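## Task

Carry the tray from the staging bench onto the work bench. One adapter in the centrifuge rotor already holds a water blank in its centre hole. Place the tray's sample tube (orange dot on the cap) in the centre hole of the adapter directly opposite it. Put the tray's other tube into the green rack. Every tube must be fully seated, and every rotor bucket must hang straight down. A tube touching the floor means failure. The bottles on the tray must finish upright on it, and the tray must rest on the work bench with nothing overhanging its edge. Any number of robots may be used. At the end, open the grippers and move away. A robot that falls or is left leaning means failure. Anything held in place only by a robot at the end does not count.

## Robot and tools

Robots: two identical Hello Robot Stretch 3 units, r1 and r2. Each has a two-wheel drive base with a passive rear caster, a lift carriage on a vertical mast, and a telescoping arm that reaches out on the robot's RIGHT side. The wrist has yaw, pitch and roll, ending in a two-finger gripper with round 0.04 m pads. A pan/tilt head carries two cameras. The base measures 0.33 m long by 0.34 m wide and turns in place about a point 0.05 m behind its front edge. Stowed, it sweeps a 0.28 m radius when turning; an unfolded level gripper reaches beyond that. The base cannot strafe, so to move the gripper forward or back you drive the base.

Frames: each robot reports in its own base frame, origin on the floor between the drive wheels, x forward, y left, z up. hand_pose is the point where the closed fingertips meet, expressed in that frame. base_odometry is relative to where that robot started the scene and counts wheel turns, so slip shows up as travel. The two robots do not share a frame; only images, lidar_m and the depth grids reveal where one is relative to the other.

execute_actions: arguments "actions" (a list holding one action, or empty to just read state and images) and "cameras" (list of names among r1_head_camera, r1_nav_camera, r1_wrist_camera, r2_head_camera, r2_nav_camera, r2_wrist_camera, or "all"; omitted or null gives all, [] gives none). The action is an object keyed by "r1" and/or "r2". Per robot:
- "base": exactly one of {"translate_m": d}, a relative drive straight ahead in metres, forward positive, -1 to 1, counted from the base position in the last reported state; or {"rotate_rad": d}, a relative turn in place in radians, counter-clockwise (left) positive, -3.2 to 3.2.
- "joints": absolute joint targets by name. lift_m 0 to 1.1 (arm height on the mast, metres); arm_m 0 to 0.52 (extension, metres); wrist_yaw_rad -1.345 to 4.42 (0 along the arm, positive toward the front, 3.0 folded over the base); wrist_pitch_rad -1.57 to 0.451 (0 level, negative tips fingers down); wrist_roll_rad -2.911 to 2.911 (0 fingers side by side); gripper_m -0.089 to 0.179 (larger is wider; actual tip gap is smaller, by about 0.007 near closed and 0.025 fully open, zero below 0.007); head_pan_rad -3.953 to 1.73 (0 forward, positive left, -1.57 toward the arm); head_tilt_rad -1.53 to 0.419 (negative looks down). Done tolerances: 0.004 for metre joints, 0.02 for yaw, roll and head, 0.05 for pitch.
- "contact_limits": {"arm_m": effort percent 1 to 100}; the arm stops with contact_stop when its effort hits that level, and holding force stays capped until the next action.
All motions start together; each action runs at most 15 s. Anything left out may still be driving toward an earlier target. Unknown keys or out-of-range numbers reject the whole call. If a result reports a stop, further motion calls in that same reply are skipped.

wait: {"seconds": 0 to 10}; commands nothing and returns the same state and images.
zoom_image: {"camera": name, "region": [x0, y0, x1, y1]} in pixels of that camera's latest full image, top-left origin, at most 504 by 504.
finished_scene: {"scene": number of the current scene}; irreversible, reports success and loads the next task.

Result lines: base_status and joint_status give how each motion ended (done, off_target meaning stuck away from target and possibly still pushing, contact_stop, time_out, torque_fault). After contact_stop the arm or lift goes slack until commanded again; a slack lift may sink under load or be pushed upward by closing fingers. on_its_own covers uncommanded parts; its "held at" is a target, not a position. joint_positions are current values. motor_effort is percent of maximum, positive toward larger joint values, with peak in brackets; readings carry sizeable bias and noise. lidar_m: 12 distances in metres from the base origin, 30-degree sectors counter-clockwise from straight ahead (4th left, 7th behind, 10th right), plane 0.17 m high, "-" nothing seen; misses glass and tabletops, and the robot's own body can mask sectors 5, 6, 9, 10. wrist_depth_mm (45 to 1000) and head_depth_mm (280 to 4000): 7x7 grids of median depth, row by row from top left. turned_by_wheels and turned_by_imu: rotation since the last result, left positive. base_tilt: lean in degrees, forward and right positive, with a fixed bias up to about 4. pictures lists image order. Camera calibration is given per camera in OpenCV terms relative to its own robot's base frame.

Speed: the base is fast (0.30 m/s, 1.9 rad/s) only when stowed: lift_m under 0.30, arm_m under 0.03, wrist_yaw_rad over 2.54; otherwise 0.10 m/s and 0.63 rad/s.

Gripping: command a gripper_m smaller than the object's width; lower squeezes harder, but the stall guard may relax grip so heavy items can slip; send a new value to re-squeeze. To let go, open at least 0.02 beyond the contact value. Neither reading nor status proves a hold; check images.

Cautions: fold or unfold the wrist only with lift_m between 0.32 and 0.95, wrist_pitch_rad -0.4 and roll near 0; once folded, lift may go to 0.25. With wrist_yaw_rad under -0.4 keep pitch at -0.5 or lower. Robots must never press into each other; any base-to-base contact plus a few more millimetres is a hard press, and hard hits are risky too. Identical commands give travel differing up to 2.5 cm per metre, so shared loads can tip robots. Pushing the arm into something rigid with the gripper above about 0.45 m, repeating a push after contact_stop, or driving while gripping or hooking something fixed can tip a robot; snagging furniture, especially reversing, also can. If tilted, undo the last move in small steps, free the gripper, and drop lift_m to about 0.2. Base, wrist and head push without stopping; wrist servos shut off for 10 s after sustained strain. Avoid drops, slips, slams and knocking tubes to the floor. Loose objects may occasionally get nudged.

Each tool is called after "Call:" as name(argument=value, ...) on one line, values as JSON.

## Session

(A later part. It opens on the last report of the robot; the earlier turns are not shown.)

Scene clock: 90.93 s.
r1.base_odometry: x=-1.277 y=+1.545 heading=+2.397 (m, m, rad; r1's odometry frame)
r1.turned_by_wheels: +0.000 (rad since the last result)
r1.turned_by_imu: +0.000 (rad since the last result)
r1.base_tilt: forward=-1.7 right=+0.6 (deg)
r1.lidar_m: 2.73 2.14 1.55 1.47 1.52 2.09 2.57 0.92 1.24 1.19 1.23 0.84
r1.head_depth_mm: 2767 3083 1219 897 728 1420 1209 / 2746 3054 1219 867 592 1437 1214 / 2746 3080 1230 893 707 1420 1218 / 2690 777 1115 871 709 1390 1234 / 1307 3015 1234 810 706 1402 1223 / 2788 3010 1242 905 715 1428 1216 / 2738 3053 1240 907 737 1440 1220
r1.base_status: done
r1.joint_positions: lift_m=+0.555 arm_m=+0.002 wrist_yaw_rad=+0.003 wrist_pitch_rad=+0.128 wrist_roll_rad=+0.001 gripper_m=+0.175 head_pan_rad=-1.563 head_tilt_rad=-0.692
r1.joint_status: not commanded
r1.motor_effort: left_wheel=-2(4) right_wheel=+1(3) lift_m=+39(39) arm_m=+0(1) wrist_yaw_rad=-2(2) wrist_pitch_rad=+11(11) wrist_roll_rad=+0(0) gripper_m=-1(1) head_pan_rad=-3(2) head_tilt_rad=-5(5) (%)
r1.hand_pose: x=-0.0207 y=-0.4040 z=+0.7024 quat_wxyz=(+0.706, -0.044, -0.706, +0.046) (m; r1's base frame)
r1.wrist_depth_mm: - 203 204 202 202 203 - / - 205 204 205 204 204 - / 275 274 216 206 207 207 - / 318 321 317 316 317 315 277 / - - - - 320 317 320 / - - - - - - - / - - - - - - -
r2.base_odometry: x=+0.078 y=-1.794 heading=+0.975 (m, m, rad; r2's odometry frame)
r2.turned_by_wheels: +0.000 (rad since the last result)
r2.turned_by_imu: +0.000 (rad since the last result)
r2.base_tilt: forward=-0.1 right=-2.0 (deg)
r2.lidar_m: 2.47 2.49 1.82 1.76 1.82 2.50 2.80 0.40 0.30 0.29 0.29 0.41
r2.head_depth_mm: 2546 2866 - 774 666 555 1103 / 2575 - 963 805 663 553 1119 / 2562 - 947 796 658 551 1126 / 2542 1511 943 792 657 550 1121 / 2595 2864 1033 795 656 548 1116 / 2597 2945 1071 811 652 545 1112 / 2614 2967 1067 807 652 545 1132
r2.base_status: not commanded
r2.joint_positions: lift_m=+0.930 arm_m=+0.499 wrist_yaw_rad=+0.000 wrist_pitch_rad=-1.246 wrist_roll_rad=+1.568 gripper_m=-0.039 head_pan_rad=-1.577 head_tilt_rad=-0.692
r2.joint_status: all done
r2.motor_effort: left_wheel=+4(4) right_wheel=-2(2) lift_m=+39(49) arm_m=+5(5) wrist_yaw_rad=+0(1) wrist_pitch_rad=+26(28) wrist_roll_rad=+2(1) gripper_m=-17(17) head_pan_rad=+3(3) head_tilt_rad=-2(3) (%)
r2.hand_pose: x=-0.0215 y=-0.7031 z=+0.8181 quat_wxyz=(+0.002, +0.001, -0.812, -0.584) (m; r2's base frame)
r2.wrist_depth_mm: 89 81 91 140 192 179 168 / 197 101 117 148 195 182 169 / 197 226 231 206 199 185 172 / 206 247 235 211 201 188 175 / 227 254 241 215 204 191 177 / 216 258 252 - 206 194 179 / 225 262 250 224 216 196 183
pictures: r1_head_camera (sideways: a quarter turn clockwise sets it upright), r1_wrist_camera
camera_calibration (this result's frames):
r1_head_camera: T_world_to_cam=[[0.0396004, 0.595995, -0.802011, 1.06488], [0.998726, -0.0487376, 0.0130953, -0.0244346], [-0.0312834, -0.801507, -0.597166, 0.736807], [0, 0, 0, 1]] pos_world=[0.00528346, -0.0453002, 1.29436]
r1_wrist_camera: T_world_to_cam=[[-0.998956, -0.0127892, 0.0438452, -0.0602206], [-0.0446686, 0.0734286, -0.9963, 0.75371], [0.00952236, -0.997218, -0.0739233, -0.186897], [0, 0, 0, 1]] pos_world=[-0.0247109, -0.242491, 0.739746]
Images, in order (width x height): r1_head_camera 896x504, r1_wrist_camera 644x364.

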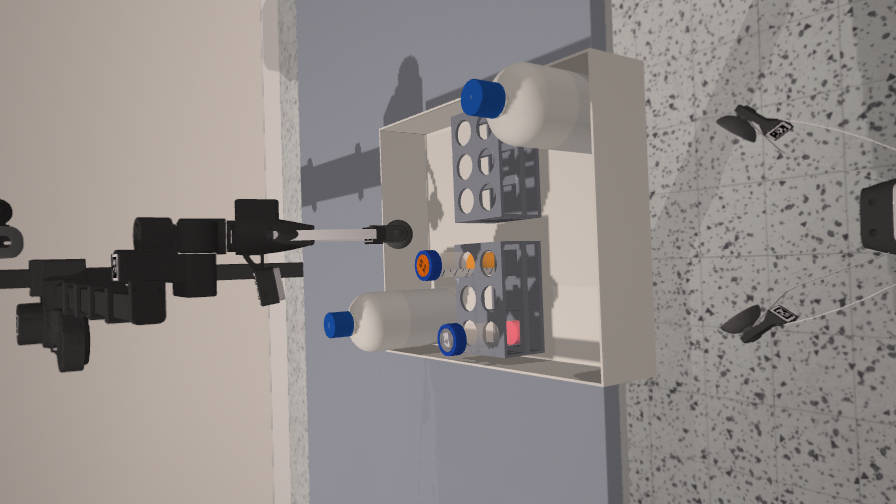

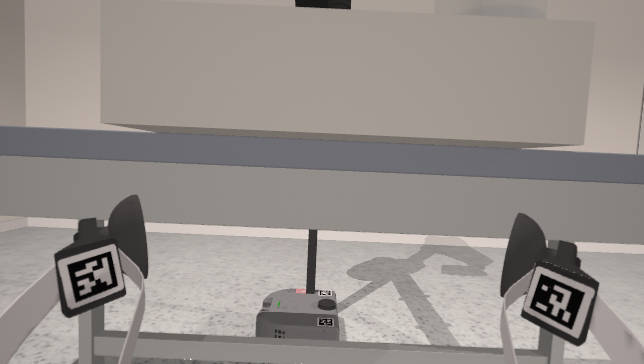

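Call:
execute_actions(actions=[{"r2":{"joints":{"arm_m":0.49}},"r1":{"base":{"translate_m":-0.018},"joints":{"arm_m":0.097}}}], cameras=["r1_wrist_camera"])

Call:
execute_actions(actions=[{"r1":{"joints":{"lift_m":0.61}}}], cameras=[])

Call:
execute_actions(actions=[{"r1":{"joints":{"lift_m":0.755}},"r2":{"joints":{"lift_m":1.07}}}], cameras=["r1_head_camera"])

Call:
execute_actions(actions=[{"r1":{"base":{"translate_m":-0.99}},"r2":{"base":{"translate_m":1}}}], cameras=["r1_head_camera"])

Scene clock: 97.90 s.
r1.base_odometry: x=-1.263 y=+1.533 heading=+2.397 (m, m, rad; r1's odometry frame)
r1.turned_by_wheels: +0.000 (rad since the last result)
r1.turned_by_imu: -0.001 (rad since the last result)
r1.base_tilt: forward=-1.7 right=+0.7 (deg)
r1.lidar_m: 2.75 2.13 1.55 1.47 1.52 2.10 2.56 0.90 1.24 1.19 1.23 0.86
r1.head_depth_mm: 2773 3113 1224 892 752 1420 1205 / 2760 3058 1218 865 596 1421 1253 / 2758 3074 1233 894 621 1425 1253 / 2727 794 1115 887 707 1385 1201 / 1310 2987 1180 830 709 1385 1222 / 2692 3024 1239 872 712 1383 1220 / 2734 3004 1250 907 738 1432 1217
r1.base_status: done
r1.joint_positions: lift_m=+0.555 arm_m=+0.097 wrist_yaw_rad=+0.002 wrist_pitch_rad=+0.129 wrist_roll_rad=+0.001 gripper_m=+0.175 head_pan_rad=-1.563 head_tilt_rad=-0.692
r1.joint_status: all done
r1.motor_effort: left_wheel=-2(7) right_wheel=+1(3) lift_m=+38(38) arm_m=+5(5) wrist_yaw_rad=-2(2) wrist_pitch_rad=+11(11) wrist_roll_rad=+0(0) gripper_m=-1(1) head_pan_rad=-3(3) head_tilt_rad=-5(6) (%)
r1.hand_pose: x=-0.0209 y=-0.4988 z=+0.7025 quat_wxyz=(+0.706, -0.044, -0.706, +0.046) (m; r1's base frame)
r1.wrist_depth_mm: 110 110 110 110 110 111 111 / 111 111 112 112 112 112 112 / 178 178 179 179 164 146 132 / 221 222 221 222 219 181 179 / 223 224 222 224 224 221 222 / - - - - - - - / 956 - - - - - -
r2.base_odometry: x=+0.078 y=-1.794 heading=+0.975 (m, m, rad; r2's odometry frame)
r2.turned_by_wheels: +0.000 (rad since the last result)
r2.turned_by_imu: +0.000 (rad since the last result)
r2.base_tilt: forward=+0.0 right=-2.0 (deg)
r2.lidar_m: 2.47 2.49 1.83 1.76 1.83 2.51 2.80 0.40 0.30 0.28 0.30 0.40
r2.head_depth_mm: 2579 2816 - 773 662 554 1100 / 2555 - 964 805 662 553 1121 / 2568 - 945 792 658 550 1119 / 2526 1523 946 792 656 550 1113 / 2567 2848 1028 793 654 548 1118 / 2614 2937 1065 810 652 545 1108 / 2621 2987 1061 806 649 544 1127
r2.base_status: not commanded
r2.joint_positions: lift_m=+0.930 arm_m=+0.491 wrist_yaw_rad=+0.000 wrist_pitch_rad=-1.220 wrist_roll_rad=+1.568 gripper_m=-0.039 head_pan_rad=-1.577 head_tilt_rad=-0.692
r2.joint_status: all done
r2.motor_effort: left_wheel=+4(4) right_wheel=-3(3) lift_m=+39(39) arm_m=-4(5) wrist_yaw_rad=+0(1) wrist_pitch_rad=+12(26) wrist_roll_rad=+1(2) gripper_m=-16(16) head_pan_rad=+3(3) head_tilt_rad=-4(3) (%)
r2.hand_pose: x=-0.0215 y=-0.7006 z=+0.8197 quat_wxyz=(+0.002, +0.001, -0.819, -0.573) (m; r2's base frame)
r2.wrist_depth_mm: 91 83 94 133 192 178 166 / 202 100 120 150 195 180 168 / 205 236 232 204 198 182 170 / 216 250 237 212 201 186 173 / 241 259 244 213 204 189 175 / 220 261 254 - 203 192 177 / 233 268 251 222 214 195 180
pictures: r1_wrist_camera
camera_calibration (this result's frames):
r1_wrist_camera: T_world_to_cam=[[-0.998965, -0.0121129, 0.0438521, -0.0612755], [-0.0446198, 0.0727874, -0.996349, 0.760556], [0.00887682, -0.997274, -0.0732525, -0.28199], [0, 0, 0, 1]] pos_world=[-0.024773, -0.337322, 0.73981]
Images, in order (width x height): r1_wrist_camera 644x364.

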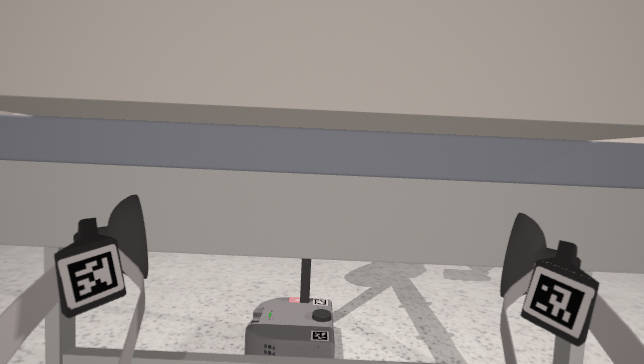

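Scene clock: 99.23 s.
r1.base_odometry: x=-1.263 y=+1.533 heading=+2.397 (m, m, rad; r1's odometry frame)
r1.turned_by_wheels: +0.000 (rad since the last result)
r1.turned_by_imu: +0.000 (rad since the last result)
r1.base_tilt: forward=-1.7 right=+0.5 (deg)
r1.lidar_m: 2.75 2.14 1.55 1.47 1.52 2.09 2.55 0.90 1.24 1.19 1.23 0.86
r1.head_depth_mm: 2761 3071 1220 892 751 1419 1234 / 2765 3046 1220 865 597 1414 1274 / 2757 3083 1223 895 623 1450 - / 2736 796 1115 873 707 1459 1191 / 1297 3004 1230 831 707 1396 1214 / 2720 3028 1243 874 711 1383 1218 / 2734 3020 1240 914 737 1432 1221
r1.base_status: not commanded
r1.joint_positions: lift_m=+0.610 arm_m=+0.097 wrist_yaw_rad=+0.002 wrist_pitch_rad=+0.068 wrist_roll_rad=+0.001 gripper_m=+0.175 head_pan_rad=-1.563 head_tilt_rad=-0.692
r1.joint_status: all done
r1.on_its_own: wrist_pitch_rad is at rest, and its effort (+43) is outside its rest range (-20 to +32)
r1.motor_effort: left_wheel=-2(2) right_wheel=+1(1) lift_m=+45(45) arm_m=+4(4) wrist_yaw_rad=-1(1) wrist_pitch_rad=+43(43) wrist_roll_rad=+0(0) gripper_m=-1(0) head_pan_rad=-2(3) head_tilt_rad=-5(4) (%)
r1.hand_pose: x=-0.0209 y=-0.4989 z=+0.7415 quat_wxyz=(+0.707, -0.023, -0.707, +0.024) (m; r1's base frame)
r1.wrist_depth_mm: 106 106 107 106 106 107 107 / 108 109 109 109 109 109 108 / 110 111 111 111 111 111 111 / 113 113 113 113 113 113 113 / 226 182 182 183 181 116 116 / - 230 229 229 228 227 228 / - - - - - - 957
r2.base_odometry: x=+0.078 y=-1.794 heading=+0.975 (m, m, rad; r2's odometry frame)
r2.turned_by_wheels: +0.000 (rad since the last result)
r2.turned_by_imu: +0.000 (rad since the last result)
r2.base_tilt: forward=-0.1 right=-2.0 (deg)
r2.lidar_m: 2.47 2.49 1.82 1.76 1.82 2.50 2.80 0.40 0.30 0.28 0.30 0.41
r2.head_depth_mm: 2572 2826 - 776 663 554 1106 / 2588 - 965 797 662 553 1126 / 2545 - 945 795 661 550 1118 / 2552 1467 947 790 656 551 1115 / 2619 2857 1026 796 655 547 1116 / 2607 2914 1069 812 653 547 1111 / 2623 2978 1070 805 649 545 1130
r2.base_status: not commanded
r2.joint_positions: lift_m=+0.930 arm_m=+0.490 wrist_yaw_rad=+0.000 wrist_pitch_rad=-1.222 wrist_roll_rad=+1.568 gripper_m=-0.039 head_pan_rad=-1.577 head_tilt_rad=-0.692
r2.joint_status: not commanded
r2.motor_effort: left_wheel=+4(4) right_wheel=-3(3) lift_m=+39(39) arm_m=-4(5) wrist_yaw_rad=+0(0) wrist_pitch_rad=+13(13) wrist_roll_rad=+1(1) gripper_m=-16(16) head_pan_rad=+3(3) head_tilt_rad=-3(3) (%)
r2.hand_pose: x=-0.0215 y=-0.7000 z=+0.8195 quat_wxyz=(+0.002, +0.001, -0.819, -0.574) (m; r2's base frame)
r2.wrist_depth_mm: 143 82 93 133 192 177 166 / 202 101 119 149 194 181 168 / 205 235 234 204 198 182 170 / 215 250 239 212 200 187 172 / 240 257 244 215 204 189 175 / 223 262 254 - 206 191 178 / 232 264 252 225 213 195 181
pictures: none
No camera images: the call's "cameras" was empty. Leave "cameras" out to get every camera's image.

Scene clock: 101.40 s.
r1.base_odometry: x=-1.263 y=+1.533 heading=+2.397 (m, m, rad; r1's odometry frame)
r1.turned_by_wheels: +0.000 (rad since the last result)
r1.turned_by_imu: +0.000 (rad since the last result)
r1.base_tilt: forward=-1.7 right=+0.6 (deg)
r1.lidar_m: 2.75 2.14 1.55 1.47 1.52 2.09 2.56 0.90 1.24 1.19 1.24 0.86
r1.head_depth_mm: 2799 3107 1219 860 749 1498 - / 2780 3118 834 511 716 1490 - / 2797 3109 834 533 721 - - / 719 1495 831 655 694 1393 1200 / 2704 2975 741 658 694 1425 1227 / 2733 3040 1124 636 693 1427 1217 / 2760 3045 1238 909 738 1428 1214
r1.base_status: not commanded
r1.joint_positions: lift_m=+0.755 arm_m=+0.097 wrist_yaw_rad=+0.002 wrist_pitch_rad=+0.061 wrist_roll_rad=-0.004 gripper_m=+0.175 head_pan_rad=-1.563 head_tilt_rad=-0.692
r1.joint_status: all done
r1.on_its_own: wrist_pitch_rad is at rest, and its effort (+46) is outside its rest range (-20 to +32)
r1.motor_effort: left_wheel=-2(2) right_wheel=+1(1) lift_m=+44(47) arm_m=+4(4) wrist_yaw_rad=-1(2) wrist_pitch_rad=+46(47) wrist_roll_rad=+2(3) gripper_m=-1(1) head_pan_rad=-2(3) head_tilt_rad=-5(5) (%)
r1.hand_pose: x=-0.0209 y=-0.4989 z=+0.8849 quat_wxyz=(+0.708, -0.021, -0.705, +0.022) (m; r1's base frame)
r1.wrist_depth_mm: 107 107 107 107 108 108 108 / 109 109 110 110 110 110 109 / 111 111 112 111 112 112 112 / 114 113 114 114 114 114 114 / 506 488 515 490 516 116 116 / - 360 376 391 405 411 449 / 271 278 283 290 296 305 294
r2.base_odometry: x=+0.078 y=-1.794 heading=+0.975 (m, m, rad; r2's odometry frame)
r2.turned_by_wheels: +0.000 (rad since the last result)
r2.turned_by_imu: +0.000 (rad since the last result)
r2.base_tilt: forward=+0.0 right=-1.9 (deg)
r2.lidar_m: 2.47 2.50 1.83 1.76 1.83 2.49 2.80 0.40 0.30 0.29 0.29 0.41
r2.head_depth_mm: 2591 2864 2754 832 664 554 1106 / 2682 679 714 825 663 552 1125 / - 875 863 821 658 550 1118 / 1404 900 838 820 656 549 1118 / 2552 2775 853 816 655 548 1114 / 2606 2979 1072 811 651 546 1110 / 2613 2969 1066 807 649 545 1131
r2.base_status: not commanded
r2.joint_positions: lift_m=+1.070 arm_m=+0.490 wrist_yaw_rad=+0.000 wrist_pitch_rad=-1.223 wrist_roll_rad=+1.568 gripper_m=-0.039 head_pan_rad=-1.577 head_tilt_rad=-0.692
r2.joint_status: all done
r2.motor_effort: left_wheel=+3(4) right_wheel=-2(3) lift_m=+51(54) arm_m=-4(4) wrist_yaw_rad=+0(0) wrist_pitch_rad=+13(13) wrist_roll_rad=+1(2) gripper_m=-17(17) head_pan_rad=+4(3) head_tilt_rad=-4(3) (%)
r2.hand_pose: x=-0.0215 y=-0.6998 z=+0.9591 quat_wxyz=(+0.002, +0.001, -0.819, -0.574) (m; r2's base frame)
r2.wrist_depth_mm: 194 83 91 136 318 298 275 / 200 216 118 159 326 303 283 / 201 230 233 214 329 306 287 / 211 249 237 220 335 312 291 / 241 254 243 224 341 319 293 / 220 260 252 - 341 321 301 / 226 265 252 233 358 326 302
pictures: r1_head_camera (sideways: a quarter turn clockwise sets it upright)
camera_calibration (this result's frames):
r1_head_camera: T_world_to_cam=[[0.0396044, 0.595995, -0.802011, 1.06488], [0.998725, -0.0487443, 0.0130953, -0.0244346], [-0.0312887, -0.801507, -0.597166, 0.736807], [0, 0, 0, 1]] pos_world=[0.00528316, -0.0453002, 1.29436]
Images, in order (width x height): r1_head_camera 896x504.

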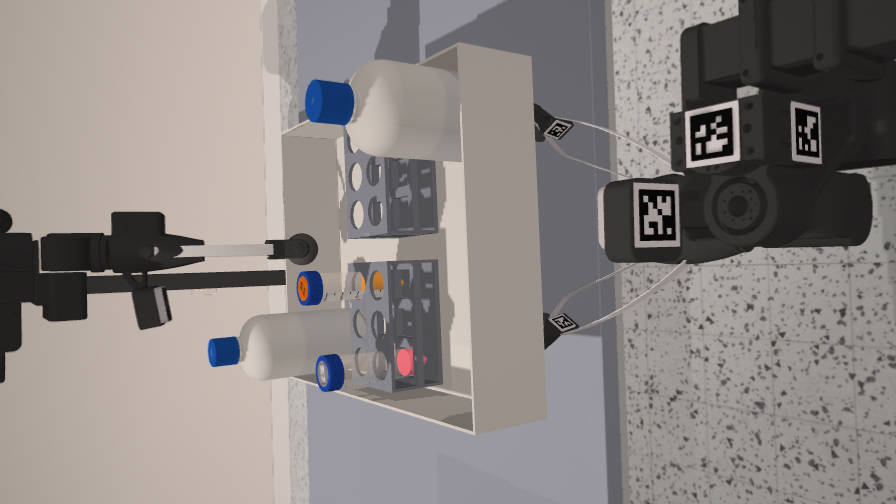

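Scene clock: 112.50 s.
r1.base_odometry: x=-0.536 y=+0.862 heading=+2.397 (m, m, rad; r1's odometry frame)
r1.turned_by_wheels: +0.000 (rad since the last result)
r1.turned_by_imu: +0.000 (rad since the last result)
r1.base_tilt: forward=-1.8 right=+0.6 (deg)
r1.lidar_m: 3.73 2.12 1.51 1.48 1.53 2.08 2.98 1.60 3.41 1.22 0.60 1.69
r1.head_depth_mm: 2781 3093 2924 2081 1714 1479 - / 2768 3068 818 516 1666 1488 - / 2769 3084 834 537 1695 - - / 742 1500 816 656 1704 1392 1196 / 2697 3051 741 658 1632 1425 1219 / 2769 3009 1123 637 1586 1429 1144 / 2740 3035 1242 903 743 1335 1219
r1.base_status: done
r1.joint_positions: lift_m=+0.755 arm_m=+0.097 wrist_yaw_rad=-0.002 wrist_pitch_rad=+0.061 wrist_roll_rad=-0.005 gripper_m=+0.175 head_pan_rad=-1.563 head_tilt_rad=-0.692
r1.joint_status: not commanded
r1.on_its_own: wrist_pitch_rad is at rest, and its effort (+46) is outside its rest range (-20 to +32)
r1.motor_effort: left_wheel=-2(6) right_wheel=+2(2) lift_m=+45(44) arm_m=+3(4) wrist_yaw_rad=+2(2) wrist_pitch_rad=+46(46) wrist_roll_rad=+2(3) gripper_m=-1(0) head_pan_rad=-2(3) head_tilt_rad=-5(6) (%)
r1.hand_pose: x=-0.0220 y=-0.4990 z=+0.8849 quat_wxyz=(+0.709, -0.022, -0.705, +0.021) (m; r1's base frame)
r1.wrist_depth_mm: 108 109 109 109 110 111 112 / 110 110 111 112 112 113 113 / 112 113 113 114 115 115 116 / 115 115 116 116 117 117 118 / 493 507 919 - - 119 121 / 381 635 - - - - - / 324 - - - - - -
r2.base_odometry: x=+0.640 y=-0.966 heading=+0.975 (m, m, rad; r2's odometry frame)
r2.turned_by_wheels: +0.000 (rad since the last result)
r2.turned_by_imu: -0.010 (rad since the last result)
r2.base_tilt: forward=-0.1 right=-2.0 (deg)
r2.lidar_m: 1.48 2.52 1.83 1.76 1.82 2.48 1.14 0.39 0.40 1.49 3.11 1.72
r2.head_depth_mm: 2580 2897 2703 861 1547 1362 1147 / 2621 684 721 1882 1541 1356 1167 / - 872 849 2010 1625 1355 1169 / 1408 933 839 1819 1612 1351 1159 / 2547 2783 856 1938 1608 1350 1156 / 2585 2974 2618 2002 1599 1340 1155 / 2590 2952 2626 1976 1604 1336 1154
r2.base_status: done
r2.joint_positions: lift_m=+1.070 arm_m=+0.490 wrist_yaw_rad=+0.001 wrist_pitch_rad=-1.215 wrist_roll_rad=+1.568 gripper_m=-0.039 head_pan_rad=-1.577 head_tilt_rad=-0.692
r2.joint_status: not commanded
r2.motor_effort: left_wheel=+4(9) right_wheel=-3(6) lift_m=+51(52) arm_m=-4(4) wrist_yaw_rad=-1(1) wrist_pitch_rad=+8(13) wrist_roll_rad=+1(1) gripper_m=-16(17) head_pan_rad=+4(3) head_tilt_rad=-3(3) (%)
r2.hand_pose: x=-0.0215 y=-0.7019 z=+0.9597 quat_wxyz=(+0.002, +0.001, -0.821, -0.571) (m; r2's base frame)
r2.wrist_depth_mm: 90 83 94 136 - 950 763 / 201 100 120 153 - 956 902 / 204 245 234 202 - - 921 / 213 239 239 221 - 991 955 / 230 258 243 223 - - 950 / 219 261 253 - - - 943 / 230 264 250 232 - - 976
pictures: r1_head_camera (sideways: a quarter turn clockwise sets it upright)
camera_calibration (this result's frames):
r1_head_camera: T_world_to_cam=[[0.0396046, 0.595995, -0.802011, 1.06488], [0.998725, -0.0487447, 0.0130953, -0.0244346], [-0.031289, -0.801507, -0.597166, 0.736807], [0, 0, 0, 1]] pos_world=[0.00528314, -0.0453002, 1.29436]
Images, in order (width x height): r1_head_camera 896x504.

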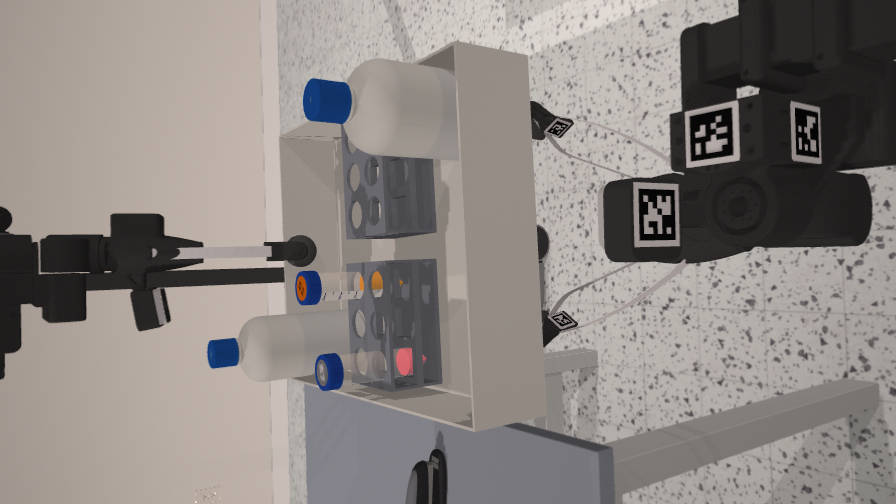

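Call:
execute_actions(actions=[{"r2":{"base":{"rotate_rad":0.012}}}], cameras=[])

Call:
execute_actions(actions=[{"r1":{"base":{"translate_m":-1}},"r2":{"base":{"translate_m":1}}}], cameras=["r1_head_camera"])

Call:
execute_actions(actions=[{"r1":{"base":{"translate_m":-0.99}},"r2":{"base":{"translate_m":1}}}], cameras=["r1_head_camera","r2_nav_camera"])

Scene clock: 117.77 s.
r1.base_odometry: x=-0.536 y=+0.862 heading=+2.396 (m, m, rad; r1's odometry frame)
r1.turned_by_wheels: +0.000 (rad since the last result)
r1.turned_by_imu: -0.001 (rad since the last result)
r1.base_tilt: forward=-1.7 right=+0.7 (deg)
r1.lidar_m: 3.73 2.12 1.50 1.48 1.53 2.08 2.98 1.60 3.41 1.22 0.60 1.69
r1.head_depth_mm: 2774 3127 2931 2063 1702 1491 - / 2785 3088 779 516 1668 1492 - / 2747 3063 836 536 1716 - - / 740 1527 821 655 1716 1428 1194 / 2700 2976 741 659 1623 1433 1215 / 2798 3039 1181 634 1577 1426 1145 / 2739 3001 1243 906 741 1338 1222
r1.base_status: not commanded
r1.joint_positions: lift_m=+0.755 arm_m=+0.097 wrist_yaw_rad=-0.010 wrist_pitch_rad=+0.061 wrist_roll_rad=-0.005 gripper_m=+0.175 head_pan_rad=-1.563 head_tilt_rad=-0.692
r1.joint_status: not commanded
r1.on_its_own: wrist_pitch_rad is at rest, and its effort (+46) is outside its rest range (-20 to +32)
r1.motor_effort: left_wheel=-3(3) right_wheel=+2(2) lift_m=+45(45) arm_m=+3(3) wrist_yaw_rad=+7(7) wrist_pitch_rad=+46(46) wrist_roll_rad=+3(3) gripper_m=-1(1) head_pan_rad=-3(3) head_tilt_rad=-6(5) (%)
r1.hand_pose: x=-0.0240 y=-0.4990 z=+0.8849 quat_wxyz=(+0.709, -0.025, -0.705, +0.018) (m; r1's base frame)
r1.wrist_depth_mm: 109 109 110 110 110 111 112 / 111 111 111 112 112 112 113 / 113 114 114 114 114 115 116 / 115 115 116 116 117 118 118 / 486 513 910 - - 119 120 / 381 - - - - - - / 324 - - - - - -
r2.base_odometry: x=+0.640 y=-0.966 heading=+0.987 (m, m, rad; r2's odometry frame)
r2.turned_by_wheels: +0.012 (rad since the last result)
r2.turned_by_imu: +0.012 (rad since the last result)
r2.base_tilt: forward=+0.0 right=-1.9 (deg)
r2.lidar_m: 1.48 2.49 1.83 1.76 1.83 2.51 1.09 0.39 0.40 1.49 3.13 1.72
r2.head_depth_mm: 2579 2899 2722 861 1555 1372 1172 / 2623 684 720 1959 1545 1353 1165 / - 875 861 2020 1619 1356 1163 / 1396 916 838 1819 1613 1348 1162 / 2552 2807 842 1946 1611 1347 1161 / 2578 2953 2645 1991 1597 1345 1159 / 2595 2978 2590 1991 1598 1337 1152
r2.base_status: done
r2.joint_positions: lift_m=+1.070 arm_m=+0.490 wrist_yaw_rad=+0.001 wrist_pitch_rad=-1.215 wrist_roll_rad=+1.568 gripper_m=-0.039 head_pan_rad=-1.577 head_tilt_rad=-0.692
r2.joint_status: not commanded
r2.motor_effort: left_wheel=+0(7) right_wheel=+0(6) lift_m=+52(52) arm_m=-4(4) wrist_yaw_rad=-1(1) wrist_pitch_rad=+9(9) wrist_roll_rad=+1(1) gripper_m=-16(17) head_pan_rad=+3(3) head_tilt_rad=-4(3) (%)
r2.hand_pose: x=-0.0215 y=-0.7019 z=+0.9597 quat_wxyz=(+0.002, +0.001, -0.821, -0.571) (m; r2's base frame)
r2.wrist_depth_mm: 197 83 92 139 - 977 777 / 202 221 120 157 - 961 873 / 204 236 236 202 - - 936 / 211 251 238 219 - - 931 / 237 257 244 226 - - 934 / 220 262 254 - - - 950 / 225 266 250 231 - - 980
pictures: none
No camera images: the call's "cameras" was empty. Leave "cameras" out to get every camera's image.

Scene clock: 129.23 s.
r1.base_odometry: x=+0.199 y=+0.183 heading=+2.396 (m, m, rad; r1's odometry frame)
r1.turned_by_wheels: +0.000 (rad since the last result)
r1.turned_by_imu: +0.001 (rad since the last result)
r1.base_tilt: forward=-1.6 right=+0.6 (deg)
r1.lidar_m: 2.72 2.08 1.53 1.46 1.52 2.07 2.18 1.73 0.75 1.50 3.41 1.36
r1.head_depth_mm: 2798 3109 2772 1466 1625 1488 - / 2783 3079 809 519 1645 1496 - / 2806 3114 836 541 1689 - - / 753 1503 820 654 1716 1381 1195 / 2699 2999 742 657 1623 1426 1215 / 2784 3000 2597 636 1641 1436 1220 / 2768 3088 2968 2187 1732 1428 1217
r1.base_status: done
r1.joint_positions: lift_m=+0.755 arm_m=+0.097 wrist_yaw_rad=-0.003 wrist_pitch_rad=+0.062 wrist_roll_rad=-0.005 gripper_m=+0.175 head_pan_rad=-1.563 head_tilt_rad=-0.692
r1.joint_status: not commanded
r1.on_its_own: wrist_pitch_rad is at rest, and its effort (+46) is outside its rest range (-20 to +32)
r1.motor_effort: left_wheel=-2(8) right_wheel=+1(2) lift_m=+45(45) arm_m=+2(3) wrist_yaw_rad=+2(7) wrist_pitch_rad=+46(46) wrist_roll_rad=+2(2) gripper_m=+0(1) head_pan_rad=-3(3) head_tilt_rad=-5(4) (%)
r1.hand_pose: x=-0.0222 y=-0.4991 z=+0.8851 quat_wxyz=(+0.709, -0.023, -0.705, +0.021) (m; r1's base frame)
r1.wrist_depth_mm: 109 110 111 112 113 114 115 / 111 112 113 114 115 116 117 / 113 114 115 116 117 118 119 / 116 116 118 118 120 120 122 / - - - - - 122 574 / - - - - - 971 503 / - - - - - - -
r2.base_odometry: x=+1.191 y=-0.132 heading=+0.987 (m, m, rad; r2's odometry frame)
r2.turned_by_wheels: +0.000 (rad since the last result)
r2.turned_by_imu: -0.011 (rad since the last result)
r2.base_tilt: forward=+0.1 right=-1.9 (deg)
r2.lidar_m: 1.04 2.53 1.84 1.76 1.83 2.48 1.31 1.58 3.12 1.50 1.02 0.53
r2.head_depth_mm: 2604 2868 2727 2027 1643 1355 1175 / 2640 691 729 2030 1628 1353 1173 / - 872 845 2012 1623 1354 1167 / 1406 960 791 1816 1616 1351 1165 / 2523 2764 840 1907 1615 1346 1153 / 2577 2943 2643 2013 1620 1351 1157 / 2580 2942 2605 1926 1518 1339 1157
r2.base_status: done
r2.joint_positions: lift_m=+1.070 arm_m=+0.490 wrist_yaw_rad=+0.001 wrist_pitch_rad=-1.203 wrist_roll_rad=+1.568 gripper_m=-0.039 head_pan_rad=-1.577 head_tilt_rad=-0.692
r2.joint_status: not commanded
r2.motor_effort: left_wheel=+6(7) right_wheel=-4(5) lift_m=+51(51) arm_m=-4(4) wrist_yaw_rad=-1(1) wrist_pitch_rad=+2(8) wrist_roll_rad=+1(1) gripper_m=-15(16) head_pan_rad=+3(3) head_tilt_rad=-4(4) (%)
r2.hand_pose: x=-0.0215 y=-0.7048 z=+0.9604 quat_wxyz=(+0.002, +0.001, -0.824, -0.566) (m; r2's base frame)
r2.wrist_depth_mm: 87 85 98 142 - 939 892 / 206 99 122 160 - 954 899 / 208 241 235 203 - 989 924 / 215 242 240 220 - 972 926 / 257 260 245 223 - - 944 / 225 261 254 - - - 959 / 233 252 250 232 - - 978
pictures: r1_head_camera (sideways: a quarter turn clockwise sets it upright)
camera_calibration (this result's frames):
r1_head_camera: T_world_to_cam=[[0.0396044, 0.595995, -0.802011, 1.06488], [0.998725, -0.0487444, 0.0130953, -0.0244346], [-0.0312888, -0.801507, -0.597166, 0.736808], [0, 0, 0, 1]] pos_world=[0.00528315, -0.0453002, 1.29436]
Images, in order (width x height): r1_head_camera 896x504.

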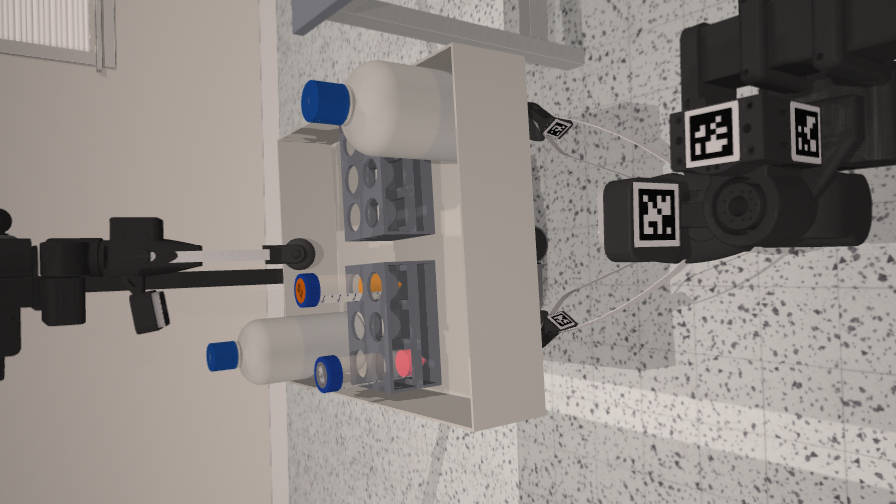

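Scene clock: 140.33 s.
r1.base_odometry: x=+0.927 y=-0.488 heading=+2.396 (m, m, rad; r1's odometry frame)
r1.turned_by_wheels: +0.000 (rad since the last result)
r1.turned_by_imu: +0.000 (rad since the last result)
r1.base_tilt: forward=-1.7 right=+0.7 (deg)
r1.lidar_m: 2.30 2.09 1.52 1.46 1.51 2.06 2.99 1.09 1.27 1.22 0.73 2.31
r1.head_depth_mm: 2797 3124 1213 862 775 1497 - / 2776 3115 801 520 770 1481 - / 2753 3073 839 539 743 - - / 745 1524 834 657 733 1381 1197 / 2681 3050 743 658 718 1425 1218 / 2793 2984 1070 636 715 1428 1212 / 2781 3030 1246 909 762 1429 1218
r1.base_status: done
r1.joint_positions: lift_m=+0.755 arm_m=+0.097 wrist_yaw_rad=+0.001 wrist_pitch_rad=+0.062 wrist_roll_rad=-0.006 gripper_m=+0.175 head_pan_rad=-1.563 head_tilt_rad=-0.692
r1.joint_status: not commanded
r1.on_its_own: wrist_pitch_rad is at rest, and its effort (+46) is outside its rest range (-20 to +32)
r1.motor_effort: left_wheel=-3(4) right_wheel=+2(2) lift_m=+44(45) arm_m=+2(2) wrist_yaw_rad=+0(4) wrist_pitch_rad=+46(46) wrist_roll_rad=+3(3) gripper_m=+1(1) head_pan_rad=-3(2) head_tilt_rad=-5(5) (%)
r1.hand_pose: x=-0.0212 y=-0.4991 z=+0.8851 quat_wxyz=(+0.709, -0.021, -0.704, +0.022) (m; r1's base frame)
r1.wrist_depth_mm: 109 109 110 111 112 113 115 / 111 111 112 113 114 115 116 / 113 114 114 115 117 117 118 / 115 116 117 118 119 119 121 / 518 492 518 528 521 122 574 / - 362 381 395 407 418 454 / 270 276 285 291 297 307 295
r2.base_odometry: x=+1.742 y=+0.703 heading=+0.987 (m, m, rad; r2's odometry frame)
r2.turned_by_wheels: +0.000 (rad since the last result)
r2.turned_by_imu: -0.011 (rad since the last result)
r2.base_tilt: forward=-0.1 right=-1.9 (deg)
r2.lidar_m: 0.92 2.58 1.85 1.78 1.84 2.48 2.29 0.38 0.28 0.26 0.27 0.37
r2.head_depth_mm: 2619 2861 2733 828 664 555 507 / 2640 1020 725 826 663 553 505 / - 873 843 823 661 550 504 / 1413 998 836 817 655 548 502 / 2508 965 851 814 654 549 502 / 2577 2915 2630 807 652 545 1087 / 2586 2928 2624 805 649 544 1090
r2.base_status: done
r2.joint_positions: lift_m=+1.070 arm_m=+0.490 wrist_yaw_rad=+0.003 wrist_pitch_rad=-1.216 wrist_roll_rad=+1.567 gripper_m=-0.039 head_pan_rad=-1.577 head_tilt_rad=-0.692
r2.joint_status: not commanded
r2.motor_effort: left_wheel=+5(12) right_wheel=-4(8) lift_m=+52(52) arm_m=-4(4) wrist_yaw_rad=-3(2) wrist_pitch_rad=+9(9) wrist_roll_rad=+1(1) gripper_m=-17(17) head_pan_rad=+3(3) head_tilt_rad=-3(3) (%)
r2.hand_pose: x=-0.0213 y=-0.7017 z=+0.9596 quat_wxyz=(+0.003, +0.002, -0.821, -0.571) (m; r2's base frame)
r2.wrist_depth_mm: 87 83 95 140 324 297 278 / 201 97 119 157 326 303 282 / 205 245 235 201 332 307 283 / 213 232 239 221 338 310 288 / 267 258 245 224 342 319 293 / 223 259 253 - 344 318 298 / 235 250 249 232 359 323 302
pictures: r1_head_camera (sideways: a quarter turn clockwise sets it upright), r2_nav_camera (sideways: a quarter turn counterclockwise sets it upright)
camera_calibration (this result's frames):
r1_head_camera: T_world_to_cam=[[0.0396046, 0.595995, -0.802011, 1.06488], [0.998725, -0.0487447, 0.0130953, -0.0244346], [-0.031289, -0.801507, -0.597166, 0.736807], [0, 0, 0, 1]] pos_world=[0.00528314, -0.0453002, 1.29436]
r2_nav_camera: T_world_to_cam=[[0.0126458, -0.599536, 0.800248, -0.997228], [-0.999142, 0.0239815, 0.0337555, 0.022997], [-0.0394288, -0.799988, -0.598719, 0.748888], [0, 0, 0, 1]] pos_world=[0.0651158, 0.000675539, 1.24563]
Images, in order (width x height): r1_head_camera 896x504, r2_nav_camera 672x504.

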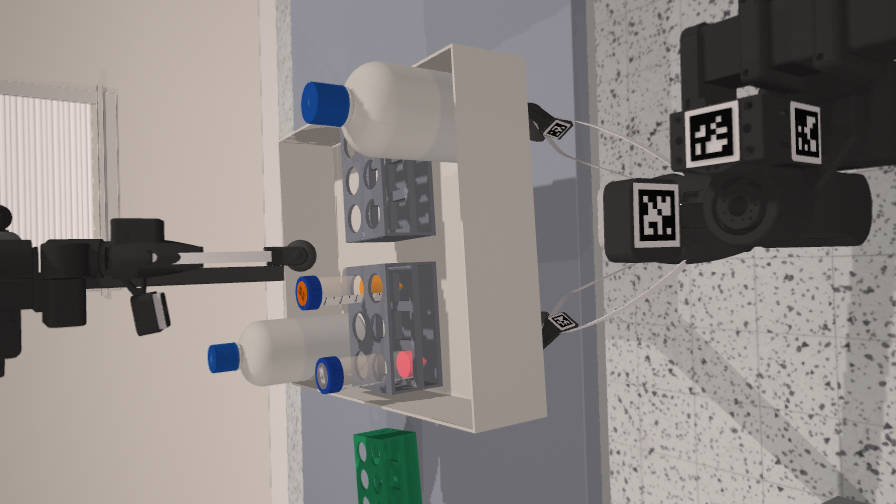

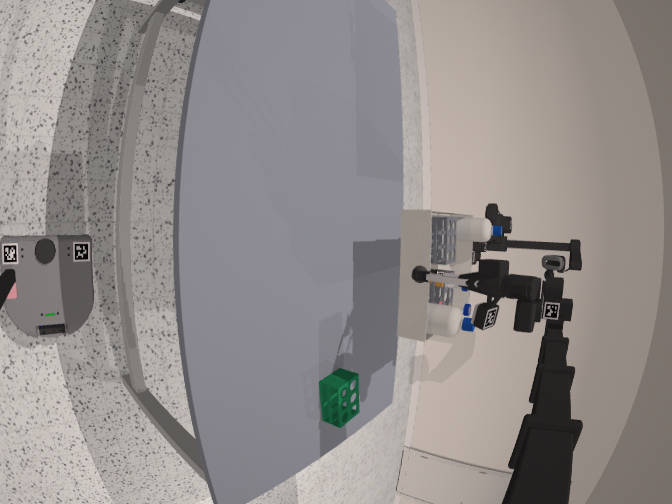

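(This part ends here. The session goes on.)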